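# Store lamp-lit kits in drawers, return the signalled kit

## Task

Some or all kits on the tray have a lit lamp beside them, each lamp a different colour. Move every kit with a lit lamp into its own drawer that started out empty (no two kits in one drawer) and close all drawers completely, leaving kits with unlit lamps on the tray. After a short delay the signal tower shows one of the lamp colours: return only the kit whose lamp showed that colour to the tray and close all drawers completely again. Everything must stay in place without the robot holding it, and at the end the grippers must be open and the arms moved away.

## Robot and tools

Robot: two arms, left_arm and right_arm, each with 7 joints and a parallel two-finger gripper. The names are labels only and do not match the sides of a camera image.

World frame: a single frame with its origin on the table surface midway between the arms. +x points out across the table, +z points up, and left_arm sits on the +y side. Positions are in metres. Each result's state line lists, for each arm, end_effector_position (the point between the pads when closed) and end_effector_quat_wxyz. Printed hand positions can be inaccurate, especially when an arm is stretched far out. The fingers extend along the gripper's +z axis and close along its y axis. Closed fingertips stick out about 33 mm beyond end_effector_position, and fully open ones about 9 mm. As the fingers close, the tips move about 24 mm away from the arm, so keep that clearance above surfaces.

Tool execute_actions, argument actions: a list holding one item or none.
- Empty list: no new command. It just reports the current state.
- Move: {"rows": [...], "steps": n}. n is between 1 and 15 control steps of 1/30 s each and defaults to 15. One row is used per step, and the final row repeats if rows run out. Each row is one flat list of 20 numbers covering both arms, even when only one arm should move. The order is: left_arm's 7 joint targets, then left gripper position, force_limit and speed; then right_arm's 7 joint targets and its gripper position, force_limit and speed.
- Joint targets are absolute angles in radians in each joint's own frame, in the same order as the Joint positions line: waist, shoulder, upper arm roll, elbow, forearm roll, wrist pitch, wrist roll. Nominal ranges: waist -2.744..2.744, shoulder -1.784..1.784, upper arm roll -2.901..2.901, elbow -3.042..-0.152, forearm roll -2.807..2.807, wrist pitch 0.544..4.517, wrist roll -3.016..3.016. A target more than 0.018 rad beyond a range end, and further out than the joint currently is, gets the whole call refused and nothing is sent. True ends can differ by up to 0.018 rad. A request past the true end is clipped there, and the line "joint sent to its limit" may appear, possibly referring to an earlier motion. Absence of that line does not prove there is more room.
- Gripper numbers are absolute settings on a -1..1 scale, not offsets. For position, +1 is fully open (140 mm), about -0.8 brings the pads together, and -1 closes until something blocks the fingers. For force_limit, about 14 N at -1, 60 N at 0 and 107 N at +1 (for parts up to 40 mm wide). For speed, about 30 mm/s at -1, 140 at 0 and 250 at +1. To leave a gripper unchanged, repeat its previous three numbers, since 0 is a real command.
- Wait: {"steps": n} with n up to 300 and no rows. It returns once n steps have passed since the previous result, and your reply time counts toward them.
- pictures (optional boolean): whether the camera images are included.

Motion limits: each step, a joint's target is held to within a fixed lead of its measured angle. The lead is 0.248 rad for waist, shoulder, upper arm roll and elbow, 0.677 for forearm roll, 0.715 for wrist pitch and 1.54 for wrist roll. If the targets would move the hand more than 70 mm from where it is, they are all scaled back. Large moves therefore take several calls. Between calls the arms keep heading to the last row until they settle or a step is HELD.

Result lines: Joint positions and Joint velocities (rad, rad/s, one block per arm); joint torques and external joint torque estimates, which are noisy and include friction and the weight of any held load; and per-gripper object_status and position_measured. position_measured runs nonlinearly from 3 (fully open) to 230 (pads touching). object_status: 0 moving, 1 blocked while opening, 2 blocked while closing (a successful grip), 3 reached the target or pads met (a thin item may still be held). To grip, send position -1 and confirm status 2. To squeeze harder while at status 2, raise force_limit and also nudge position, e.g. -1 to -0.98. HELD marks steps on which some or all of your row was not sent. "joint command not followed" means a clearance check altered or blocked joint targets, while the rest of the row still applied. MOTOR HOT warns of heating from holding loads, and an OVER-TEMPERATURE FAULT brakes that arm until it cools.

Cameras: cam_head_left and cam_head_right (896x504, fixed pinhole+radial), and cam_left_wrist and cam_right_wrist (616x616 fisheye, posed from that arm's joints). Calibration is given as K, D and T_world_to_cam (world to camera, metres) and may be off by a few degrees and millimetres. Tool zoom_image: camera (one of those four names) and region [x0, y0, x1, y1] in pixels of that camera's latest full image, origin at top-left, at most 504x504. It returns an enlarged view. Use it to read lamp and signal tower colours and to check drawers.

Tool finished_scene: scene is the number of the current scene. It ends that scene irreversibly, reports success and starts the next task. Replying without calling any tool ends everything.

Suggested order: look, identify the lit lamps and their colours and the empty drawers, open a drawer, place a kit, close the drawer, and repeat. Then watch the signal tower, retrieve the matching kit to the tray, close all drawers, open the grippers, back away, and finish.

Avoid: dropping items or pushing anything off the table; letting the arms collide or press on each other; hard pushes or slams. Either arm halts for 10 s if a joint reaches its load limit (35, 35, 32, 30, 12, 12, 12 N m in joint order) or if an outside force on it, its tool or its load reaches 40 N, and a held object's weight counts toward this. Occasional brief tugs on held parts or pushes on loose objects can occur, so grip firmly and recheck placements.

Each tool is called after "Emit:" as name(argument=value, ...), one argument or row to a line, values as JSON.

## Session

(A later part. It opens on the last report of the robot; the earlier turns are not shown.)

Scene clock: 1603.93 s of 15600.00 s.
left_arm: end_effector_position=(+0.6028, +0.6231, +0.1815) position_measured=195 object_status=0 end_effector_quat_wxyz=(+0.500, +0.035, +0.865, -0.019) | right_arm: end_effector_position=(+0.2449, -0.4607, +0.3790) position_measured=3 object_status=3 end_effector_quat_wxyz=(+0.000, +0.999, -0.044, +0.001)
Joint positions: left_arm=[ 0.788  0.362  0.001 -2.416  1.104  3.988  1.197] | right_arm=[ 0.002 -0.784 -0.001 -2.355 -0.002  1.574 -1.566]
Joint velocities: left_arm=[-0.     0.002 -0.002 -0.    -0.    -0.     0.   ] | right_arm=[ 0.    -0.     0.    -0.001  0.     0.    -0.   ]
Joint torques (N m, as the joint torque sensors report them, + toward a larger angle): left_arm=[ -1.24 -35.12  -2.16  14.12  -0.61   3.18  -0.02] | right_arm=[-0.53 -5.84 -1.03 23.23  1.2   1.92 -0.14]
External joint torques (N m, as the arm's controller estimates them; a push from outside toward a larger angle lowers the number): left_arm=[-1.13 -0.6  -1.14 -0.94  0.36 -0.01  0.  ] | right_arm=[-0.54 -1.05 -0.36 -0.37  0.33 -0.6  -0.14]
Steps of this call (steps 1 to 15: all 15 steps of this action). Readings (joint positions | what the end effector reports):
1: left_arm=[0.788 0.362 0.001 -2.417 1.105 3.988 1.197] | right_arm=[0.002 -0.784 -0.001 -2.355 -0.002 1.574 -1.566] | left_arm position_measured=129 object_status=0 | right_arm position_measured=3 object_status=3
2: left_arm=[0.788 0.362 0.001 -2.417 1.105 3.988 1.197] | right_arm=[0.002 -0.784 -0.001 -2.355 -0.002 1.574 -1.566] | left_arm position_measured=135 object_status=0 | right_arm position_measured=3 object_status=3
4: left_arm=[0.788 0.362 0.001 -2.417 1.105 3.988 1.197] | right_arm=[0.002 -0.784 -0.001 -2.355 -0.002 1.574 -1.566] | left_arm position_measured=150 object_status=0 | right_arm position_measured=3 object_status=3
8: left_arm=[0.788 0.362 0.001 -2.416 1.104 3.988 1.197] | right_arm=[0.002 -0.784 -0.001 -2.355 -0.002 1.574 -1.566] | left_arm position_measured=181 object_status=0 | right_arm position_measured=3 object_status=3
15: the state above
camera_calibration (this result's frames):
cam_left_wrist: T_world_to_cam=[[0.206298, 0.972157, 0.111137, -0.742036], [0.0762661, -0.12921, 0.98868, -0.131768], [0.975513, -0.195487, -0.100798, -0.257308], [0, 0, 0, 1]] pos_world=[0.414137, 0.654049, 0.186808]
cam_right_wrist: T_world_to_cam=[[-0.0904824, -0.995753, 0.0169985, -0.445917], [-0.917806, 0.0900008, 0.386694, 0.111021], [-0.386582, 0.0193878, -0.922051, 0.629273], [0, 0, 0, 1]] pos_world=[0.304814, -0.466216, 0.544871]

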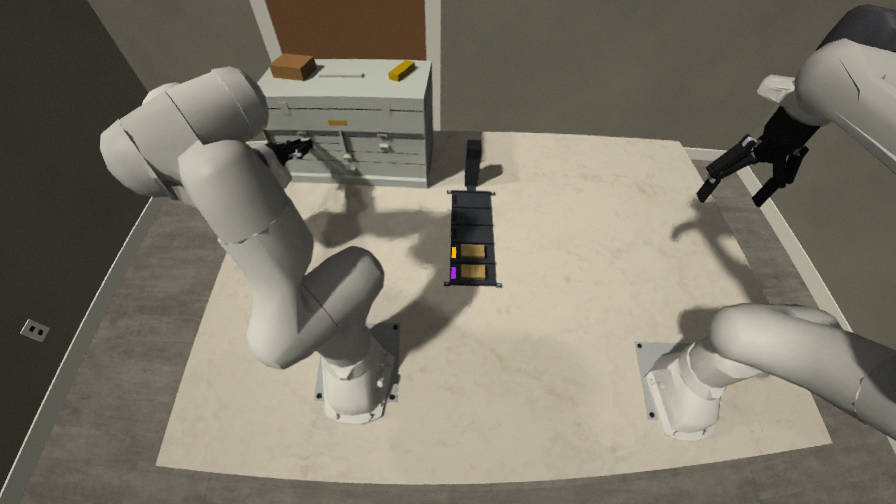

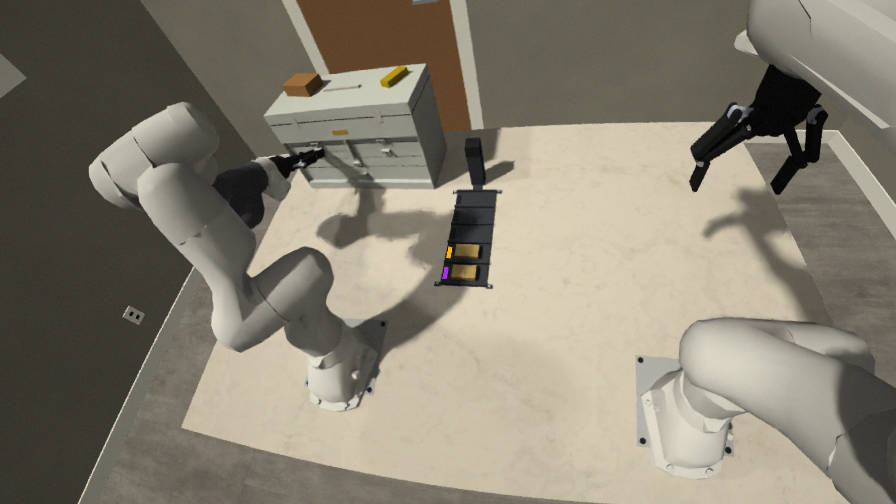

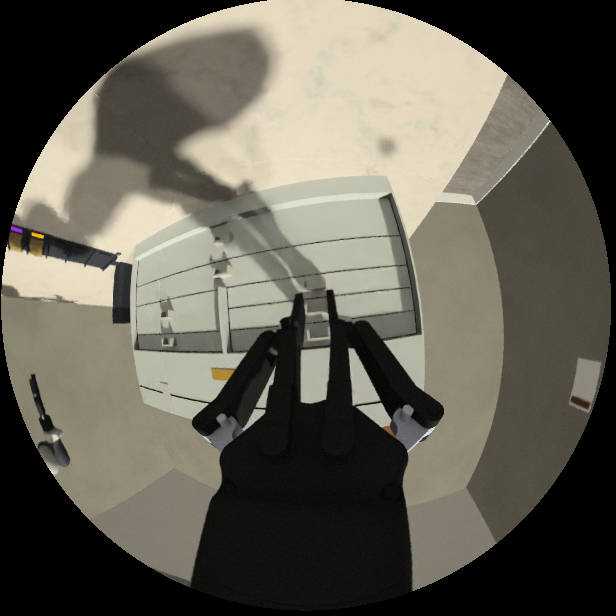

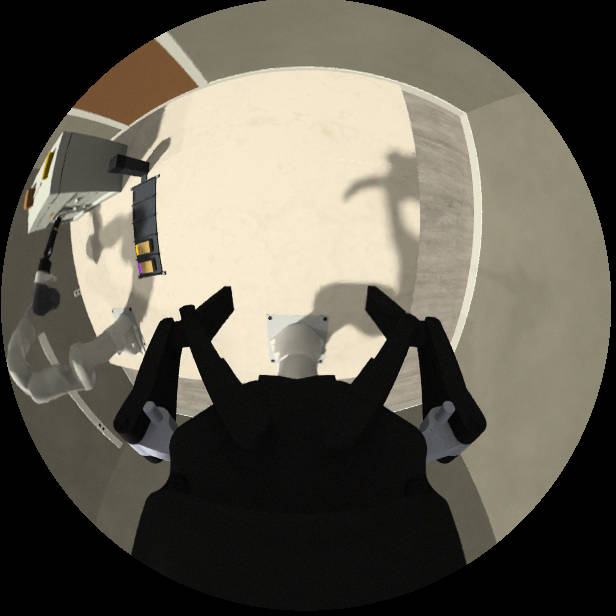

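Emit:
execute_actions(
  actions=[
    {"rows":[[0.817,0.344,0,-2.4525,1.124,4.008,1.217,-1,0.3,0,0,-0.785,0,-2.356,0,1.571,-1.571,1,0,1]],"steps":8},
  ],
  pictures=false,
)

Emit:
execute_actions(
  actions=[
    {"rows":[[0.848,0.327,0,-2.4866,1.143,4.025,1.232,-1,0.3,0,0,-0.785,0,-2.356,0,1.571,-1.571,1,0,1]],"steps":8},
  ],
  pictures=false,
)

Emit:
execute_actions(
  actions=[
    {"rows":[[0.88,0.311,0,-2.519,1.165,4.041,1.246,-1,0.3,0,0,-0.785,0,-2.356,0,1.571,-1.571,1,0,1]],"steps":8},
  ],
  pictures=false,
)

Emit:
execute_actions(
  actions=[
    {"rows":[[0.914,0.2956,0,-2.55,1.189,4.056,1.259,-1,0.3,0,0,-0.785,0,-2.356,0,1.571,-1.571,1,0,1]],"steps":8},
  ],
  pictures=false,
)

Emit:
execute_actions(
  actions=[
    {"rows":[[0.95,0.281,0,-2.579,1.216,4.071,1.272,-1,0.3,0,0,-0.785,0,-2.356,0,1.571,-1.571,1,0,1]],"steps":8},
  ],
  pictures=false,
)

Emit:
execute_actions(
  actions=[
    {"rows":[[0.988,0.2673,0,-2.607,1.245,4.085,1.284,-1,0.3,0,0,-0.785,0,-2.356,0,1.571,-1.571,1,0,1]],"steps":12},
  ],
)

Scene clock: 1618.20 s of 15600.00 s.
left_arm: end_effector_position=(+0.5896, +0.6239, +0.1817) position_measured=195 object_status=2 end_effector_quat_wxyz=(+0.500, +0.033, +0.865, -0.020) | right_arm: end_effector_position=(+0.2449, -0.4607, +0.3790) position_measured=3 object_status=3 end_effector_quat_wxyz=(+0.000, +0.999, -0.044, +0.001)
Joint positions: left_arm=[ 0.813  0.346 -0.    -2.448  1.118  4.002  1.206] | right_arm=[ 0.002 -0.784 -0.001 -2.355 -0.002  1.574 -1.566]
Joint velocities: left_arm=[ 0.014 -0.005 -0.    -0.013  0.008  0.011  0.02 ] | right_arm=[-0. -0. -0. -0.  0.  0.  0.]
Joint torques (N m, as the joint torque sensors report them, + toward a larger angle): left_arm=[  1.4  -34.63  -0.64  11.69   0.39   3.82   0.28] | right_arm=[-0.95 -5.9  -1.21 23.36  1.22  1.91 -0.18]
External joint torques (N m, as the arm's controller estimates them; a push from outside toward a larger angle lowers the number): left_arm=[ 1.77 -0.87  0.6  -3.15  1.3   0.6   0.3 ] | right_arm=[-0.97 -1.01 -0.56 -0.32  0.34 -0.62 -0.18]
Steps of this call (steps 1 to 15: the robot went on to your last target; steps 16 to 90: nothing new was sent; then 11.00 s passed at rest; steps 91 to 98: all 8 steps of this action). Readings (joint positions | what the end effector reports):
91: left_arm=[0.793 0.358 -0.000 -2.423 1.106 3.990 1.198] | right_arm=[0.002 -0.784 -0.001 -2.355 -0.002 1.574 -1.566] | left_arm position_measured=195 object_status=2 | right_arm position_measured=3 object_status=3
92: left_arm=[0.800 0.353 -0.000 -2.432 1.110 3.993 1.200] | right_arm=[0.002 -0.784 -0.001 -2.355 -0.002 1.574 -1.566] | left_arm position_measured=195 object_status=2 | right_arm position_measured=3 object_status=3
94: left_arm=[0.808 0.348 -0.000 -2.442 1.115 3.999 1.203] | right_arm=[0.002 -0.784 -0.001 -2.355 -0.002 1.574 -1.566] | left_arm position_measured=195 object_status=2 | right_arm position_measured=3 object_status=3
98: the state above

Scene clock: 1618.47 s of 15600.00 s.
left_arm: end_effector_position=(+0.5746, +0.6249, +0.1819) position_measured=195 object_status=2 end_effector_quat_wxyz=(+0.500, +0.033, +0.865, -0.021) | right_arm: end_effector_position=(+0.2449, -0.4607, +0.3790) position_measured=3 object_status=3 end_effector_quat_wxyz=(+0.000, +0.999, -0.044, +0.001)
Joint positions: left_arm=[ 0.844  0.329 -0.002 -2.482  1.137  4.019  1.22 ] | right_arm=[ 0.002 -0.784 -0.001 -2.355 -0.002  1.574 -1.566]
Joint velocities: left_arm=[ 0.018 -0.005  0.    -0.014  0.011  0.014  0.028] | right_arm=[ 0.     0.    -0.    -0.001 -0.001 -0.    -0.   ]
Joint torques (N m, as the joint torque sensors report them, + toward a larger angle): left_arm=[  0.57 -33.36   0.42  11.98   0.47   3.92   0.29] | right_arm=[-1.02 -5.99 -1.   23.76  1.19  1.95 -0.18]
External joint torques (N m, as the arm's controller estimates them; a push from outside toward a larger angle lowers the number): left_arm=[ 0.86 -0.38  1.56 -2.61  1.37  0.69  0.3 ] | right_arm=[-1.04 -1.13 -0.35  0.07  0.32 -0.58 -0.18]
Steps of this call (steps 1 to 8: all 8 steps of this action). Readings (joint positions | what the end effector reports):
1: left_arm=[0.820 0.341 -0.002 -2.455 1.121 4.004 1.208] | right_arm=[0.002 -0.784 -0.001 -2.355 -0.002 1.574 -1.566] | left_arm position_measured=195 object_status=2 | right_arm position_measured=3 object_status=3
2: left_arm=[0.828 0.336 -0.002 -2.465 1.126 4.008 1.211] | right_arm=[0.002 -0.784 -0.001 -2.355 -0.002 1.574 -1.566] | left_arm position_measured=195 object_status=2 | right_arm position_measured=3 object_status=3
4: left_arm=[0.838 0.331 -0.002 -2.476 1.133 4.015 1.215] | right_arm=[0.002 -0.784 -0.001 -2.355 -0.002 1.574 -1.566] | left_arm position_measured=195 object_status=2 | right_arm position_measured=3 object_status=3
8: the state above

Scene clock: 1618.73 s of 15600.00 s.
left_arm: end_effector_position=(+0.5594, +0.6260, +0.1821) position_measured=195 object_status=2 end_effector_quat_wxyz=(+0.500, +0.033, +0.865, -0.021) | right_arm: end_effector_position=(+0.2449, -0.4607, +0.3790) position_measured=3 object_status=3 end_effector_quat_wxyz=(+0.000, +0.999, -0.044, +0.001)
Joint positions: left_arm=[ 0.876  0.312 -0.002 -2.514  1.158  4.035  1.234] | right_arm=[ 0.002 -0.784 -0.001 -2.355 -0.002  1.574 -1.566]
Joint velocities: left_arm=[ 0.018 -0.005  0.001 -0.013  0.014  0.013  0.028] | right_arm=[ 0.001  0.     0.     0.001 -0.001 -0.001 -0.001]
Joint torques (N m, as the joint torque sensors report them, + toward a larger angle): left_arm=[ -0.44 -32.34   0.54  10.97   0.5    3.85   0.23] | right_arm=[-0.71 -5.8  -1.65 23.7   1.21  1.85 -0.15]
External joint torques (N m, as the arm's controller estimates them; a push from outside toward a larger angle lowers the number): left_arm=[-0.05 -0.3   1.75 -3.19  1.35  0.62  0.25] | right_arm=[-0.74 -0.99 -1.    0.04  0.33 -0.68 -0.15]
Steps of this call (steps 1 to 8: all 8 steps of this action). Readings (joint positions | what the end effector reports):
1: left_arm=[0.851 0.324 -0.003 -2.489 1.141 4.021 1.222] | right_arm=[0.002 -0.784 -0.001 -2.355 -0.002 1.574 -1.566] | left_arm position_measured=195 object_status=2 | right_arm position_measured=3 object_status=3
2: left_arm=[0.860 0.320 -0.003 -2.498 1.146 4.025 1.224] | right_arm=[0.002 -0.784 -0.001 -2.355 -0.002 1.574 -1.566] | left_arm position_measured=195 object_status=2 | right_arm position_measured=3 object_status=3
4: left_arm=[0.870 0.315 -0.002 -2.509 1.153 4.031 1.228] | right_arm=[0.002 -0.784 -0.001 -2.355 -0.002 1.574 -1.566] | left_arm position_measured=195 object_status=2 | right_arm position_measured=3 object_status=3
8: the state above

Scene clock: 1619.00 s of 15600.00 s.
left_arm: end_effector_position=(+0.5441, +0.6270, +0.1823) position_measured=195 object_status=2 end_effector_quat_wxyz=(+0.501, +0.033, +0.865, -0.021) | right_arm: end_effector_position=(+0.2449, -0.4607, +0.3790) position_measured=3 object_status=3 end_effector_quat_wxyz=(+0.000, +0.999, -0.044, +0.001)
Joint positions: left_arm=[ 0.91   0.297 -0.002 -2.545  1.182  4.051  1.247] | right_arm=[ 0.002 -0.784 -0.001 -2.355 -0.002  1.574 -1.566]
Joint velocities: left_arm=[ 0.019 -0.003  0.    -0.013  0.017  0.012  0.025] | right_arm=[-0.    -0.001  0.001  0.    -0.001 -0.     0.   ]
Joint torques (N m, as the joint torque sensors report them, + toward a larger angle): left_arm=[  0.43 -32.02   0.64  11.29   0.58   3.79   0.34] | right_arm=[-0.59 -6.17 -0.86 23.3   1.22  1.92 -0.18]
External joint torques (N m, as the arm's controller estimates them; a push from outside toward a larger angle lowers the number): left_arm=[ 0.75 -0.84  1.77 -2.51  1.41  0.55  0.35] | right_arm=[-0.58 -1.37 -0.19 -0.34  0.34 -0.6  -0.18]
Steps of this call (steps 1 to 8: all 8 steps of this action). Readings (joint positions | what the end effector reports):
1: left_arm=[0.884 0.308 -0.003 -2.521 1.163 4.037 1.236] | right_arm=[0.002 -0.784 -0.001 -2.355 -0.002 1.574 -1.566] | left_arm position_measured=195 object_status=2 | right_arm position_measured=3 object_status=3
2: left_arm=[0.893 0.304 -0.003 -2.530 1.169 4.041 1.238] | right_arm=[0.002 -0.784 -0.001 -2.355 -0.002 1.574 -1.566] | left_arm position_measured=195 object_status=2 | right_arm position_measured=3 object_status=3
4: left_arm=[0.903 0.299 -0.003 -2.540 1.177 4.047 1.242] | right_arm=[0.002 -0.784 -0.001 -2.355 -0.002 1.574 -1.566] | left_arm position_measured=195 object_status=2 | right_arm position_measured=3 object_status=3
8: the state above

Scene clock: 1619.27 s of 15600.00 s.
left_arm: end_effector_position=(+0.5287, +0.6281, +0.1825) position_measured=195 object_status=2 end_effector_quat_wxyz=(+0.501, +0.033, +0.865, -0.021) | right_arm: end_effector_position=(+0.2449, -0.4607, +0.3790) position_measured=3 object_status=3 end_effector_quat_wxyz=(+0.000, +0.999, -0.044, +0.001)
Joint positions: left_arm=[ 0.946  0.282 -0.003 -2.575  1.209  4.067  1.259] | right_arm=[ 0.002 -0.784 -0.001 -2.355 -0.002  1.574 -1.566]
Joint velocities: left_arm=[ 0.021 -0.003  0.001 -0.011  0.02   0.013  0.025] | right_arm=[-0.001 -0.001 -0.001 -0.001  0.     0.001 -0.001]
Joint torques (N m, as the joint torque sensors report them, + toward a larger angle): left_arm=[  1.39 -30.53   1.37  11.31   0.45   3.7    0.34] | right_arm=[-0.72 -5.97 -0.89 23.66  1.22  1.88 -0.2 ]
External joint torques (N m, as the arm's controller estimates them; a push from outside toward a larger angle lowers the number): left_arm=[ 1.73 -0.15  2.49 -2.09  1.24  0.45  0.35] | right_arm=[-0.69 -1.17 -0.19  0.02  0.34 -0.64 -0.2 ]
Steps of this call (steps 1 to 8: all 8 steps of this action). Readings (joint positions | what the end effector reports):
1: left_arm=[0.918 0.293 -0.004 -2.551 1.187 4.053 1.249] | right_arm=[0.002 -0.784 -0.001 -2.355 -0.002 1.574 -1.566] | left_arm position_measured=195 object_status=2 | right_arm position_measured=3 object_status=3
2: left_arm=[0.927 0.289 -0.004 -2.560 1.194 4.057 1.251] | right_arm=[0.002 -0.784 -0.001 -2.355 -0.002 1.574 -1.566] | left_arm position_measured=195 object_status=2 | right_arm position_measured=3 object_status=3
4: left_arm=[0.939 0.284 -0.003 -2.570 1.203 4.063 1.255] | right_arm=[0.002 -0.784 -0.001 -2.355 -0.002 1.574 -1.566] | left_arm position_measured=195 object_status=2 | right_arm position_measured=3 object_status=3
8: the state above

Scene clock: 1619.67 s of 15600.00 s.
left_arm: end_effector_position=(+0.5127, +0.6292, +0.1827) position_measured=195 object_status=2 end_effector_quat_wxyz=(+0.501, +0.034, +0.864, -0.021) | right_arm: end_effector_position=(+0.2449, -0.4607, +0.3790) position_measured=3 object_status=3 end_effector_quat_wxyz=(+0.000, +0.999, -0.044, +0.001)
Joint positions: left_arm=[ 0.985  0.268 -0.003 -2.603  1.239  4.083  1.274] | right_arm=[ 0.002 -0.784 -0.001 -2.355 -0.002  1.574 -1.566]
Joint velocities: left_arm=[ 0.005 -0.001  0.002 -0.001  0.003  0.003  0.012] | right_arm=[-0.    -0.001  0.001  0.001 -0.    -0.001  0.002]
Joint torques (N m, as the joint torque sensors report them, + toward a larger angle): left_arm=[  1.38 -30.22   1.24  10.17   0.54   3.53   0.42] | right_arm=[-0.92 -6.32 -1.3  23.75  1.23  1.87 -0.18]
External joint torques (N m, as the arm's controller estimates them; a push from outside toward a larger angle lowers the number): left_arm=[ 1.3  -0.58  1.94 -2.87  1.36  0.28  0.43] | right_arm=[-0.97 -1.35 -0.71  0.02  0.35 -0.66 -0.18]
Steps of this call (steps 1 to 12: all 12 steps of this action). Readings (joint positions | what the end effector reports):
1: left_arm=[0.954 0.279 -0.004 -2.580 1.215 4.068 1.261] | right_arm=[0.002 -0.784 -0.001 -2.355 -0.002 1.574 -1.566] | left_arm position_measured=195 object_status=2 | right_arm position_measured=3 object_status=3
2: left_arm=[0.964 0.274 -0.004 -2.589 1.222 4.072 1.263] | right_arm=[0.002 -0.784 -0.001 -2.355 -0.002 1.574 -1.566] | left_arm position_measured=195 object_status=2 | right_arm position_measured=3 object_status=3
4: left_arm=[0.976 0.270 -0.003 -2.598 1.231 4.078 1.267] | right_arm=[0.002 -0.784 -0.001 -2.355 -0.002 1.574 -1.566] | left_arm position_measured=195 object_status=2 | right_arm position_measured=3 object_status=3
8: left_arm=[0.984 0.268 -0.003 -2.603 1.238 4.082 1.272] | right_arm=[0.002 -0.784 -0.001 -2.355 -0.002 1.574 -1.566] | left_arm position_measured=195 object_status=2 | right_arm position_measured=3 object_status=3
12: the state above
camera_calibration (this result's frames):
cam_left_wrist: T_world_to_cam=[[0.205952, 0.972543, 0.10837, -0.729134], [0.0732091, -0.125746, 0.989358, -0.126034], [0.97582, -0.195826, -0.0970966, -0.168736], [0, 0, 0, 1]] pos_world=[0.32405, 0.660223, 0.187325]
cam_right_wrist: T_world_to_cam=[[-0.0904824, -0.995753, 0.0169985, -0.445917], [-0.917806, 0.0900008, 0.386694, 0.111021], [-0.386582, 0.0193878, -0.922051, 0.629273], [0, 0, 0, 1]] pos_world=[0.304814, -0.466216, 0.544871]

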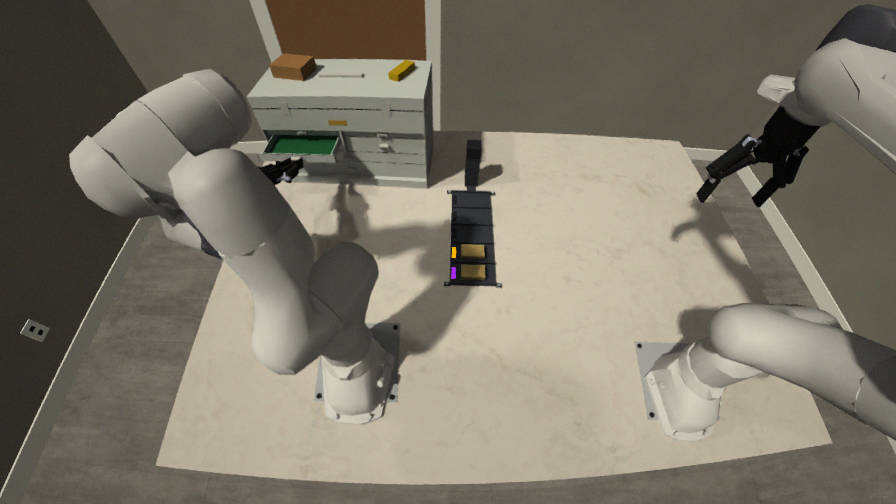

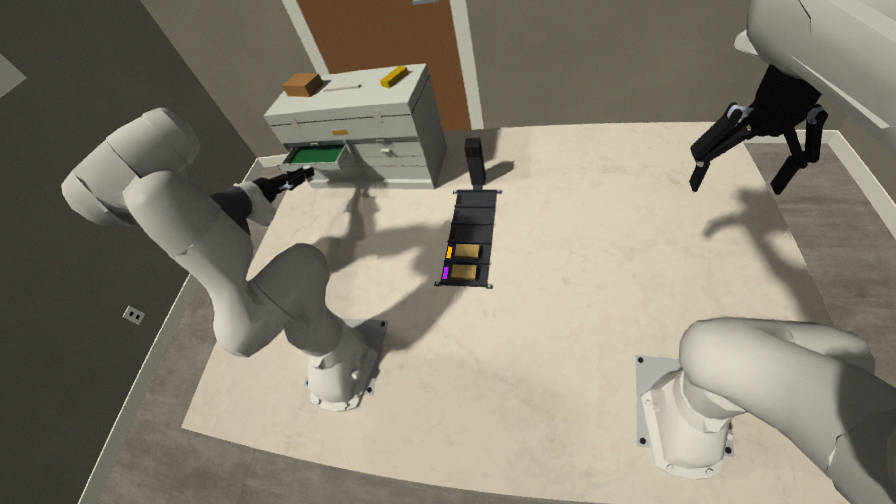

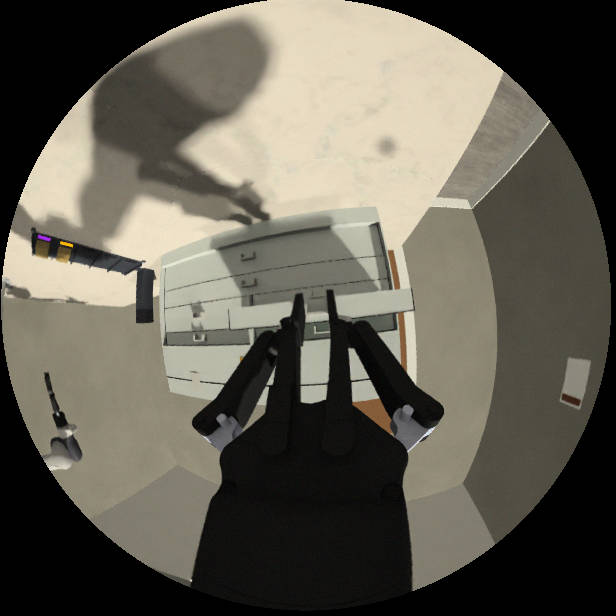

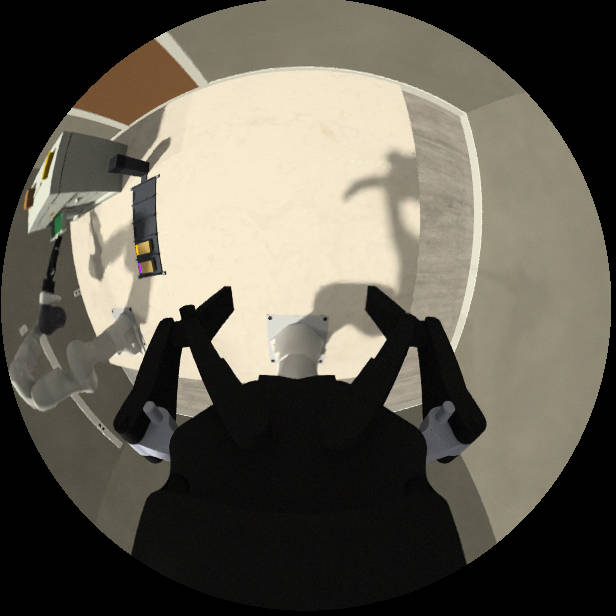

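Emit:
execute_actions(
  actions=[],
)

Scene clock: 1678.70 s of 15600.00 s.
left_arm: end_effector_position=(+0.5124, +0.6293, +0.1827) position_measured=195 object_status=2 end_effector_quat_wxyz=(+0.501, +0.035, +0.864, -0.021) | right_arm: end_effector_position=(+0.2449, -0.4607, +0.3790) position_measured=3 object_status=3 end_effector_quat_wxyz=(+0.000, +0.999, -0.044, +0.001)
Joint positions: left_arm=[ 0.985  0.268 -0.002 -2.603  1.24   4.083  1.276] | right_arm=[ 0.002 -0.784 -0.001 -2.355 -0.002  1.574 -1.566]
Joint velocities: left_arm=[ 0.001 -0.001 -0.001 -0.001  0.001 -0.001 -0.   ] | right_arm=[ 0.     0.001  0.001  0.    -0.    -0.    -0.001]
Joint torques (N m, as the joint torque sensors report them, + toward a larger angle): left_arm=[  1.22 -29.9    0.75  10.13   0.82   3.69   0.45] | right_arm=[-0.81 -6.53 -1.09 23.05  1.21  1.9  -0.13]
External joint torques (N m, as the arm's controller estimates them; a push from outside toward a larger angle lowers the number): left_arm=[ 1.29 -0.31  1.6  -2.82  1.61  0.45  0.47] | right_arm=[-0.86 -1.74 -0.49 -0.6   0.33 -0.63 -0.13]
Steps of this call (steps 1 to 15: the robot went on to your last target; steps 16 to 90: nothing new was sent; then 56.03 s passed at rest). Readings (joint positions | what the end effector reports):
1: left_arm=[0.985 0.268 -0.003 -2.603 1.239 4.083 1.274] | right_arm=[0.002 -0.784 -0.001 -2.355 -0.002 1.574 -1.566] | left_arm position_measured=195 object_status=2 | right_arm position_measured=3 object_status=3
2: left_arm=[0.985 0.268 -0.003 -2.603 1.239 4.083 1.274] | right_arm=[0.002 -0.784 -0.001 -2.355 -0.002 1.574 -1.566] | left_arm position_measured=195 object_status=2 | right_arm position_measured=3 object_status=3
4: left_arm=[0.985 0.268 -0.003 -2.603 1.240 4.083 1.275] | right_arm=[0.002 -0.784 -0.001 -2.355 -0.002 1.574 -1.566] | left_arm position_measured=195 object_status=2 | right_arm position_measured=3 object_status=3
8: left_arm=[0.985 0.268 -0.003 -2.603 1.240 4.083 1.275] | right_arm=[0.002 -0.784 -0.001 -2.355 -0.002 1.574 -1.566] | left_arm position_measured=195 object_status=2 | right_arm position_measured=3 object_status=3
90: the state above
All arms were judged still, so your last target was given up. Only a new action makes them travel on or press farther. Fingers that are still opening or closing keep moving.
camera_calibration (this result's frames):
cam_left_wrist: T_world_to_cam=[[0.206673, 0.972245, 0.109663, -0.729532], [0.0729005, -0.127073, 0.989211, -0.124993], [0.97569, -0.196449, -0.0971398, -0.168032], [0, 0, 0, 1]] pos_world=[0.323834, 0.660391, 0.187325]
cam_right_wrist: T_world_to_cam=[[-0.0904825, -0.995753, 0.0169984, -0.445917], [-0.917806, 0.0900008, 0.386694, 0.111021], [-0.386582, 0.0193878, -0.922051, 0.629273], [0, 0, 0, 1]] pos_world=[0.304814, -0.466216, 0.544871]

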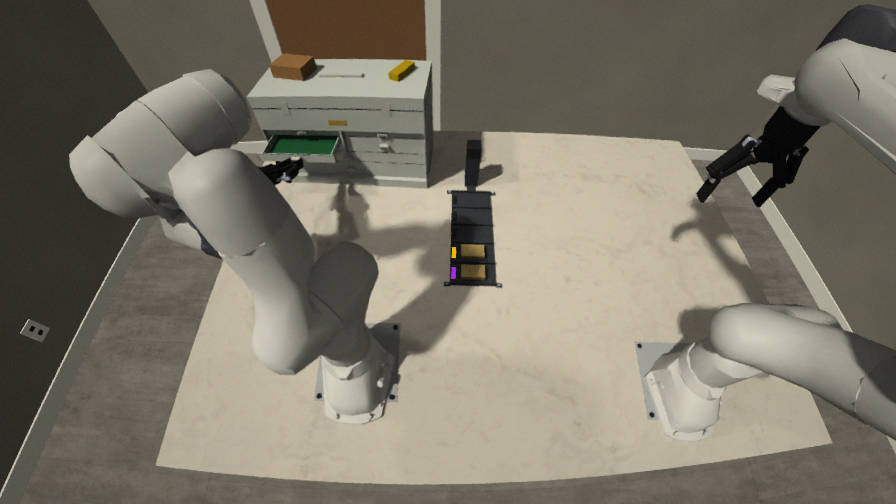

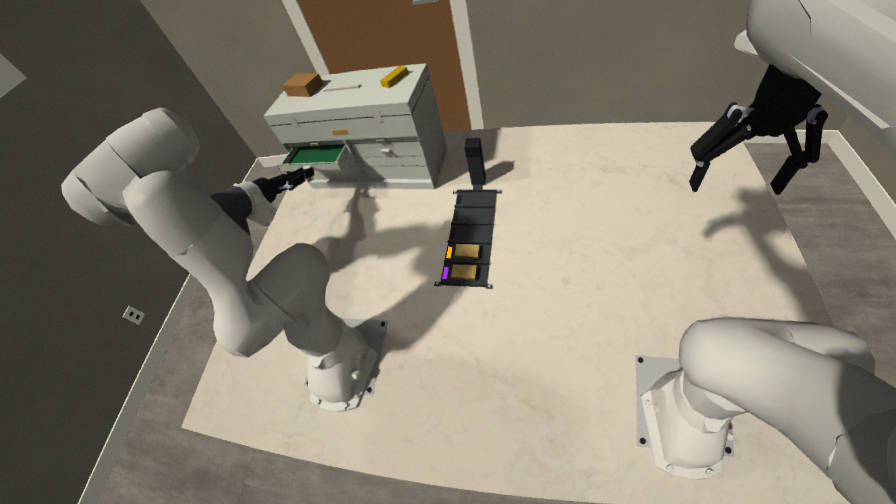

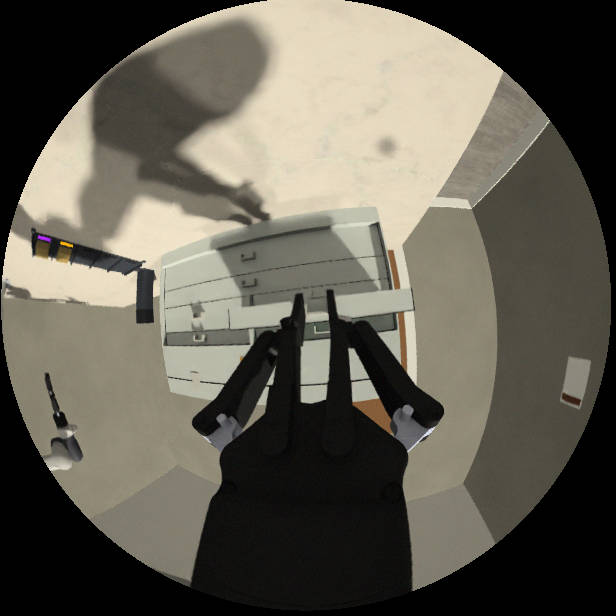

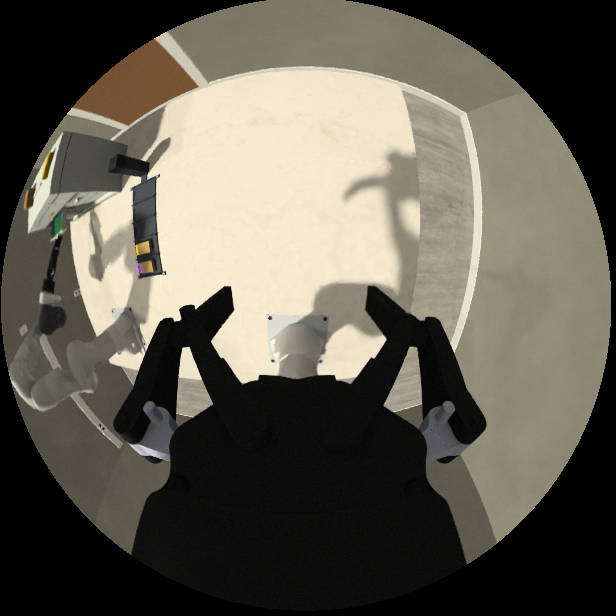

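Emit:
execute_actions(
  actions=[
    {"rows":[[1.028,0.2545,0,-2.633,1.277,4.098,1.296,-1,0.3,0,0,-0.785,0,-2.356,0,1.571,-1.571,1,0,1]],"steps":15},
  ],
  pictures=false,
)

Emit:
execute_actions(
  actions=[
    {"rows":[[1.068,0.2425,0,-2.657,1.31,4.11,1.306,-1,0.3,0,0,-0.785,0,-2.356,0,1.571,-1.571,1,0,1]],"steps":15},
  ],
  pictures=false,
)

Emit:
execute_actions(
  actions=[
    {"rows":[[1.068,0.2425,0,-2.657,1.31,4.11,1.306,0.2,0,1,0,-0.785,0,-2.356,0,1.571,-1.571,1,0,1]],"steps":15},
  ],
  pictures=false,
)

Emit:
execute_actions(
  actions=[
    {"rows":[[1.11,0.231,0,-2.68,1.346,4.12,1.312,0.2,0,1,0,-0.785,0,-2.356,0,1.571,-1.571,1,0,1]],"steps":12},
  ],
  pictures=false,
)

Emit:
execute_actions(
  actions=[
    {"rows":[[1.153,0.221,0,-2.70,1.382,4.132,1.322,0.2,0,1,0,-0.785,0,-2.356,0,1.571,-1.571,1,0,1]],"steps":12},
  ],
  pictures=false,
)

Emit:
execute_actions(
  actions=[
    {"rows":[[1.25,-0.1,0,-2.8,0.7,3.9,1.322,0.2,0,1,0,-0.785,0,-2.356,0,1.571,-1.571,1,0,1]],"steps":15},
  ],
  pictures=false,
)

Emit:
execute_actions(
  actions=[
    {"rows":[[1.25,-0.6,0,-2.8,0.2,3.2,1.322,0.2,0,1,0,-0.785,0,-2.356,0,1.571,-1.571,1,0,1]],"steps":15},
  ],
  pictures=false,
)

Emit:
execute_actions(
  actions=[
    {"rows":[[1.1,-0.6,0,-2.7,0,2.15,1.322,0.2,0,1,0,-0.785,0,-2.356,0,1.571,-1.571,1,0,1]],"steps":15},
  ],
  pictures=false,
)

Scene clock: 1699.50 s of 15600.00 s.
left_arm: end_effector_position=(+0.4970, +0.6303, +0.1829) position_measured=195 object_status=2 end_effector_quat_wxyz=(+0.501, +0.035, +0.864, -0.021) | right_arm: end_effector_position=(+0.2449, -0.4607, +0.3790) position_measured=3 object_status=3 end_effector_quat_wxyz=(+0.000, +0.999, -0.044, +0.001)
Joint positions: left_arm=[ 1.025  0.255 -0.003 -2.629  1.271  4.097  1.286] | right_arm=[ 0.002 -0.784 -0.001 -2.355 -0.002  1.574 -1.566]
Joint velocities: left_arm=[ 0.003 -0.     0.001  0.     0.002  0.001  0.005] | right_arm=[ 0.001  0.001  0.001 -0.    -0.     0.001 -0.001]
Joint torques (N m, as the joint torque sensors report them, + toward a larger angle): left_arm=[  2.22 -28.81   1.16   9.76   0.79   3.43   0.42] | right_arm=[-0.47 -6.19 -1.05 23.6   1.17  1.87 -0.19]
External joint torques (N m, as the arm's controller estimates them; a push from outside toward a larger angle lowers the number): left_arm=[ 2.11  0.02  1.82 -2.91  1.58  0.18  0.44] | right_arm=[-0.51 -1.34 -0.48 -0.08  0.29 -0.66 -0.19]
Steps of this call (steps 1 to 90: nothing new was sent; then 17.30 s passed at rest; steps 91 to 105: all 15 steps of this action). Readings (joint positions | what the end effector reports):
91: left_arm=[0.994 0.265 -0.004 -2.608 1.245 4.084 1.277] | right_arm=[0.002 -0.784 -0.001 -2.355 -0.002 1.574 -1.566] | left_arm position_measured=195 object_status=2 | right_arm position_measured=3 object_status=3
92: left_arm=[1.004 0.261 -0.004 -2.616 1.253 4.088 1.278] | right_arm=[0.002 -0.784 -0.001 -2.355 -0.002 1.574 -1.566] | left_arm position_measured=195 object_status=2 | right_arm position_measured=3 object_status=3
94: left_arm=[1.016 0.257 -0.003 -2.625 1.263 4.093 1.281] | right_arm=[0.002 -0.784 -0.001 -2.355 -0.002 1.574 -1.566] | left_arm position_measured=195 object_status=2 | right_arm position_measured=3 object_status=3
98: left_arm=[1.023 0.255 -0.003 -2.629 1.269 4.096 1.284] | right_arm=[0.002 -0.784 -0.001 -2.355 -0.002 1.574 -1.566] | left_arm position_measured=195 object_status=2 | right_arm position_measured=3 object_status=3
105: the state above

Scene clock: 1700.00 s of 15600.00 s.
left_arm: end_effector_position=(+0.4819, +0.6313, +0.1831) position_measured=195 object_status=2 end_effector_quat_wxyz=(+0.502, +0.035, +0.864, -0.020) | right_arm: end_effector_position=(+0.2449, -0.4607, +0.3790) position_measured=3 object_status=3 end_effector_quat_wxyz=(+0.000, +0.999, -0.044, +0.001)
Joint positions: left_arm=[ 1.065  0.243 -0.003 -2.653  1.304  4.11   1.297] | right_arm=[ 0.002 -0.784 -0.001 -2.355 -0.002  1.574 -1.566]
Joint velocities: left_arm=[ 0.002  0.001 -0.    -0.001  0.001  0.001  0.004] | right_arm=[ 0.001  0.    -0.002  0.001 -0.001  0.002 -0.001]
Joint torques (N m, as the joint torque sensors report them, + toward a larger angle): left_arm=[ -0.04 -27.78   1.69   9.5    0.9    3.31   0.52] | right_arm=[-0.76 -5.83 -1.09 23.36  1.17  1.88 -0.2 ]
External joint torques (N m, as the arm's controller estimates them; a push from outside toward a larger angle lowers the number): left_arm=[-0.06  0.28  2.4  -2.77  1.65  0.07  0.54] | right_arm=[-0.73 -0.86 -0.34 -0.41  0.3  -0.66 -0.2 ]
Steps of this call (steps 1 to 15: all 15 steps of this action). Readings (joint positions | what the end effector reports):
1: left_arm=[1.034 0.252 -0.004 -2.634 1.277 4.098 1.288] | right_arm=[0.002 -0.784 -0.001 -2.355 -0.002 1.574 -1.566] | left_arm position_measured=195 object_status=2 | right_arm position_measured=3 object_status=3
2: left_arm=[1.044 0.248 -0.004 -2.641 1.285 4.102 1.289] | right_arm=[0.002 -0.784 -0.001 -2.355 -0.002 1.574 -1.566] | left_arm position_measured=195 object_status=2 | right_arm position_measured=3 object_status=3
4: left_arm=[1.056 0.245 -0.003 -2.649 1.295 4.107 1.291] | right_arm=[0.002 -0.784 -0.001 -2.355 -0.002 1.574 -1.566] | left_arm position_measured=195 object_status=2 | right_arm position_measured=3 object_status=3
8: left_arm=[1.064 0.243 -0.003 -2.652 1.302 4.110 1.295] | right_arm=[0.002 -0.784 -0.001 -2.355 -0.002 1.574 -1.566] | left_arm position_measured=195 object_status=2 | right_arm position_measured=3 object_status=3
15: the state above

Scene clock: 1700.50 s of 15600.00 s.
left_arm: end_effector_position=(+0.4810, +0.6296, +0.1821) position_measured=104 object_status=3 end_effector_quat_wxyz=(+0.501, +0.036, +0.865, -0.021) | right_arm: end_effector_position=(+0.2449, -0.4607, +0.3790) position_measured=3 object_status=3 end_effector_quat_wxyz=(+0.000, +0.999, -0.044, +0.001)
Joint positions: left_arm=[ 1.065  0.243 -0.002 -2.655  1.307  4.11   1.299] | right_arm=[ 0.002 -0.784 -0.001 -2.355 -0.002  1.574 -1.566]
Joint velocities: left_arm=[ 0.    -0.     0.    -0.     0.     0.001  0.001] | right_arm=[-0.     0.    -0.     0.    -0.    -0.001 -0.002]
Joint torques (N m, as the joint torque sensors report them, + toward a larger angle): left_arm=[  0.58 -28.39   1.38  10.43   0.12   3.38   0.37] | right_arm=[-0.84 -6.17 -1.21 23.54  1.2   1.9  -0.12]
External joint torques (N m, as the arm's controller estimates them; a push from outside toward a larger angle lowers the number): left_arm=[ 0.59 -0.31  2.12 -1.84  0.87  0.14  0.4 ] | right_arm=[-0.87 -1.32 -0.57 -0.14  0.32 -0.63 -0.12]
Steps of this call (steps 1 to 15: all 15 steps of this action). Readings (joint positions | what the end effector reports):
1: left_arm=[1.065 0.243 -0.003 -2.653 1.304 4.110 1.297] | right_arm=[0.002 -0.784 -0.001 -2.355 -0.002 1.574 -1.566] | left_arm position_measured=195 object_status=0 | right_arm position_measured=3 object_status=3
2: left_arm=[1.065 0.243 -0.003 -2.653 1.305 4.110 1.297] | right_arm=[0.002 -0.784 -0.001 -2.355 -0.002 1.574 -1.566] | left_arm position_measured=191 object_status=0 | right_arm position_measured=3 object_status=3
4: left_arm=[1.065 0.243 -0.002 -2.655 1.306 4.110 1.297] | right_arm=[0.002 -0.784 -0.001 -2.355 -0.002 1.574 -1.566] | left_arm position_measured=164 object_status=0 | right_arm position_measured=3 object_status=3
8: left_arm=[1.065 0.243 -0.002 -2.655 1.307 4.110 1.298] | right_arm=[0.002 -0.784 -0.001 -2.355 -0.002 1.574 -1.566] | left_arm position_measured=110 object_status=0 | right_arm position_measured=3 object_status=3
15: the state above

Scene clock: 1700.90 s of 15600.00 s.
left_arm: end_effector_position=(+0.4648, +0.6311, +0.1791) position_measured=104 object_status=3 end_effector_quat_wxyz=(+0.497, +0.032, +0.867, -0.022) | right_arm: end_effector_position=(+0.2449, -0.4607, +0.3790) position_measured=3 object_status=3 end_effector_quat_wxyz=(+0.000, +0.999, -0.044, +0.001)
Joint positions: left_arm=[ 1.107  0.233 -0.001 -2.678  1.342  4.115  1.303] | right_arm=[ 0.002 -0.784 -0.001 -2.355 -0.002  1.574 -1.566]
Joint velocities: left_arm=[ 0.001 -0.001  0.    -0.001  0.011  0.003  0.005] | right_arm=[ 0.001  0.     0.    -0.    -0.001 -0.001 -0.001]
Joint torques (N m, as the joint torque sensors report them, + toward a larger angle): left_arm=[  1.04 -28.06   0.08  10.42   0.08   4.01   0.47] | right_arm=[-0.76 -6.08 -1.13 24.09  1.15  1.91 -0.2 ]
External joint torques (N m, as the arm's controller estimates them; a push from outside toward a larger angle lowers the number): left_arm=[ 1.02 -0.71  0.76 -1.45  0.81  0.77  0.5 ] | right_arm=[-0.79 -1.25 -0.53  0.43  0.27 -0.61 -0.2 ]
Steps of this call (steps 1 to 12: all 12 steps of this action). Readings (joint positions | what the end effector reports):
1: left_arm=[1.074 0.240 -0.004 -2.660 1.315 4.111 1.299] | right_arm=[0.002 -0.784 -0.001 -2.355 -0.002 1.574 -1.566] | left_arm position_measured=104 object_status=3 | right_arm position_measured=3 object_status=3
2: left_arm=[1.084 0.237 -0.004 -2.667 1.322 4.112 1.300] | right_arm=[0.002 -0.784 -0.001 -2.355 -0.002 1.574 -1.566] | left_arm position_measured=104 object_status=3 | right_arm position_measured=3 object_status=3
4: left_arm=[1.099 0.235 -0.002 -2.674 1.331 4.113 1.301] | right_arm=[0.002 -0.784 -0.001 -2.355 -0.002 1.574 -1.566] | left_arm position_measured=104 object_status=3 | right_arm position_measured=3 object_status=3
8: left_arm=[1.106 0.234 -0.001 -2.678 1.339 4.115 1.302] | right_arm=[0.002 -0.784 -0.001 -2.355 -0.002 1.574 -1.566] | left_arm position_measured=104 object_status=3 | right_arm position_measured=3 object_status=3
12: the state above

Scene clock: 1701.30 s of 15600.00 s.
left_arm: end_effector_position=(+0.4498, +0.6320, +0.1791) position_measured=104 object_status=3 end_effector_quat_wxyz=(+0.497, +0.032, +0.867, -0.022) | right_arm: end_effector_position=(+0.2449, -0.4607, +0.3790) position_measured=3 object_status=3 end_effector_quat_wxyz=(+0.000, +0.999, -0.044, +0.001)
Joint positions: left_arm=[ 1.15   0.223 -0.001 -2.698  1.378  4.127  1.312] | right_arm=[ 0.002 -0.784 -0.001 -2.355 -0.002  1.574 -1.566]
Joint velocities: left_arm=[ 0.001 -0.001 -0.    -0.002  0.012  0.007  0.012] | right_arm=[-0.    -0.     0.001 -0.002  0.    -0.001  0.   ]
Joint torques (N m, as the joint torque sensors report them, + toward a larger angle): left_arm=[  1.51 -27.68  -0.18  10.28   0.15   4.     0.51] | right_arm=[-0.78 -6.45 -0.95 23.69  1.21  1.92 -0.17]
External joint torques (N m, as the arm's controller estimates them; a push from outside toward a larger angle lowers the number): left_arm=[ 1.54 -0.87  0.52 -1.34  0.86  0.74  0.54] | right_arm=[-0.8  -1.69 -0.32  0.11  0.34 -0.6  -0.17]
Steps of this call (steps 1 to 12: all 12 steps of this action). Readings (joint positions | what the end effector reports):
1: left_arm=[1.116 0.231 -0.003 -2.683 1.350 4.117 1.305] | right_arm=[0.002 -0.784 -0.001 -2.355 -0.002 1.574 -1.566] | left_arm position_measured=104 object_status=3 | right_arm position_measured=3 object_status=3
2: left_arm=[1.127 0.228 -0.003 -2.689 1.358 4.119 1.306] | right_arm=[0.002 -0.784 -0.001 -2.355 -0.002 1.574 -1.566] | left_arm position_measured=104 object_status=3 | right_arm position_measured=3 object_status=3
4: left_arm=[1.142 0.225 -0.001 -2.695 1.367 4.122 1.308] | right_arm=[0.002 -0.784 -0.001 -2.355 -0.002 1.574 -1.566] | left_arm position_measured=104 object_status=3 | right_arm position_measured=3 object_status=3
8: left_arm=[1.149 0.223 -0.001 -2.698 1.375 4.125 1.310] | right_arm=[0.002 -0.784 -0.001 -2.355 -0.002 1.574 -1.566] | left_arm position_measured=104 object_status=3 | right_arm position_measured=3 object_status=3
12: the state above

Scene clock: 1701.80 s of 15600.00 s.
left_arm: end_effector_position=(+0.3758, +0.8434, +0.2870) position_measured=104 object_status=3 end_effector_quat_wxyz=(+0.508, -0.240, +0.804, +0.194) | right_arm: end_effector_position=(+0.2449, -0.4607, +0.3790) position_measured=3 object_status=3 end_effector_quat_wxyz=(+0.000, +0.999, -0.044, +0.001)
Joint positions: left_arm=[ 1.242 -0.083 -0.001 -2.791  0.79   3.956  1.313] | right_arm=[ 0.002 -0.784 -0.001 -2.355 -0.002  1.574 -1.566]
Joint velocities: left_arm=[ 0.108 -0.276  0.025 -0.052 -0.759 -0.298  0.008] | right_arm=[-0.001 -0.     0.     0.     0.     0.     0.001]
Joint torques (N m, as the joint torque sensors report them, + toward a larger angle): left_arm=[ -1.79 -18.21   0.41  12.76  -0.76   2.17   0.38] | right_arm=[-1.26 -6.3  -0.56 23.24  1.14  1.95 -0.16]
External joint torques (N m, as the arm's controller estimates them; a push from outside toward a larger angle lowers the number): left_arm=[ 0.57 -0.99  2.65 -2.08 -0.89 -0.59  0.4 ] | right_arm=[-1.26 -1.4   0.1  -0.46  0.27 -0.59 -0.16]
Steps of this call (steps 1 to 15: all 15 steps of this action). Readings (joint positions | what the end effector reports):
1: left_arm=[1.153 0.211 -0.003 -2.709 1.341 4.116 1.312] | right_arm=[0.002 -0.784 -0.001 -2.355 -0.002 1.574 -1.566] | left_arm position_measured=104 object_status=3 | right_arm position_measured=3 object_status=3
2: left_arm=[1.159 0.191 -0.004 -2.718 1.300 4.106 1.312] | right_arm=[0.002 -0.784 -0.001 -2.355 -0.002 1.574 -1.566] | left_arm position_measured=104 object_status=3 | right_arm position_measured=3 object_status=3
4: left_arm=[1.174 0.147 -0.004 -2.733 1.220 4.086 1.312] | right_arm=[0.002 -0.784 -0.001 -2.355 -0.002 1.574 -1.566] | left_arm position_measured=104 object_status=3 | right_arm position_measured=3 object_status=3
8: left_arm=[1.201 0.050 -0.003 -2.757 1.062 4.044 1.312] | right_arm=[0.002 -0.784 -0.001 -2.355 -0.002 1.574 -1.566] | left_arm position_measured=104 object_status=3 | right_arm position_measured=3 object_status=3
15: the state above

Scene clock: 1702.30 s of 15600.00 s.
left_arm: end_effector_position=(+0.2155, +0.9270, +0.4180) position_measured=104 object_status=3 end_effector_quat_wxyz=(+0.438, -0.500, +0.687, +0.293) | right_arm: end_effector_position=(+0.2449, -0.4607, +0.3790) position_measured=3 object_status=3 end_effector_quat_wxyz=(+0.000, +0.999, -0.044, +0.001)
Joint positions: left_arm=[ 1.249 -0.593 -0.    -2.791  0.24   3.312  1.314] | right_arm=[ 0.002 -0.784 -0.001 -2.355 -0.002  1.574 -1.566]
Joint velocities: left_arm=[-0.    -0.145 -0.002 -0.032 -0.317 -0.634  0.004] | right_arm=[ 0.001  0.    -0.    -0.    -0.001  0.    -0.001]
Joint torques (N m, as the joint torque sensors report them, + toward a larger angle): left_arm=[ 0.06 -7.91  0.49 19.75 -0.26  2.04  0.52] | right_arm=[-0.6  -6.15 -1.28 23.64  1.19  1.95 -0.15]
External joint torques (N m, as the arm's controller estimates them; a push from outside toward a larger angle lowers the number): left_arm=[ 0.61 -1.55  1.34 -1.49 -0.62 -0.7   0.55] | right_arm=[-0.59 -1.21 -0.6  -0.1   0.32 -0.59 -0.15]
Steps of this call (steps 1 to 15: all 15 steps of this action). Readings (joint positions | what the end effector reports):
1: left_arm=[1.243 -0.100 -0.001 -2.793 0.750 3.921 1.313] | right_arm=[0.002 -0.784 -0.001 -2.355 -0.002 1.574 -1.566] | left_arm position_measured=104 object_status=3 | right_arm position_measured=3 object_status=3
2: left_arm=[1.243 -0.123 -0.001 -2.795 0.709 3.881 1.313] | right_arm=[0.002 -0.784 -0.001 -2.355 -0.002 1.574 -1.566] | left_arm position_measured=104 object_status=3 | right_arm position_measured=3 object_status=3
4: left_arm=[1.243 -0.177 -0.001 -2.796 0.626 3.796 1.313] | right_arm=[0.002 -0.784 -0.001 -2.355 -0.002 1.574 -1.566] | left_arm position_measured=104 object_status=3 | right_arm position_measured=3 object_status=3
8: left_arm=[1.245 -0.336 -0.002 -2.800 0.448 3.596 1.313] | right_arm=[0.002 -0.784 -0.001 -2.355 -0.002 1.574 -1.566] | left_arm position_measured=104 object_status=3 | right_arm position_measured=3 object_status=3
15: the state above

Scene clock: 1702.80 s of 15600.00 s.
left_arm: end_effector_position=(+0.2112, +0.8442, +0.2784) position_measured=104 object_status=3 end_effector_quat_wxyz=(+0.223, -0.605, +0.753, +0.129) | right_arm: end_effector_position=(+0.2449, -0.4607, +0.3790) position_measured=3 object_status=3 end_effector_quat_wxyz=(+0.000, +0.999, -0.044, +0.001)
Joint positions: left_arm=[ 1.127 -0.596  0.003 -2.715  0.063  2.638  1.314] | right_arm=[ 0.002 -0.784 -0.001 -2.355 -0.002  1.574 -1.566]
Joint velocities: left_arm=[-0.095  0.     0.001  0.045 -0.179 -1.145  0.001] | right_arm=[ 0.001  0.    -0.001 -0.002  0.001  0.     0.   ]
Joint torques (N m, as the joint torque sensors report them, + toward a larger angle): left_arm=[ -1.78 -12.47  -0.62  24.31   0.02   2.93   0.21] | right_arm=[-0.86 -6.13 -0.86 23.36  1.19  1.86 -0.16]
External joint torques (N m, as the arm's controller estimates them; a push from outside toward a larger angle lowers the number): left_arm=[-2.27 -0.93 -0.19 -0.24 -0.64 -0.67  0.23] | right_arm=[-0.83 -1.38 -0.15 -0.19  0.32 -0.65 -0.16]
Steps of this call (steps 1 to 15: all 15 steps of this action). Readings (joint positions | what the end effector reports):
1: left_arm=[1.234 -0.595 0.003 -2.782 0.214 3.258 1.314] | right_arm=[0.002 -0.784 -0.001 -2.355 -0.002 1.574 -1.566] | left_arm position_measured=104 object_status=3 | right_arm position_measured=3 object_status=3
2: left_arm=[1.217 -0.595 0.003 -2.771 0.193 3.205 1.314] | right_arm=[0.002 -0.784 -0.001 -2.355 -0.002 1.574 -1.566] | left_arm position_measured=104 object_status=3 | right_arm position_measured=3 object_status=3
4: left_arm=[1.189 -0.596 0.003 -2.753 0.160 3.107 1.314] | right_arm=[0.002 -0.784 -0.001 -2.355 -0.002 1.574 -1.566] | left_arm position_measured=104 object_status=3 | right_arm position_measured=3 object_status=3
8: left_arm=[1.156 -0.596 0.003 -2.732 0.114 2.929 1.314] | right_arm=[0.002 -0.784 -0.001 -2.355 -0.002 1.574 -1.566] | left_arm position_measured=104 object_status=3 | right_arm position_measured=3 object_status=3
15: the state above


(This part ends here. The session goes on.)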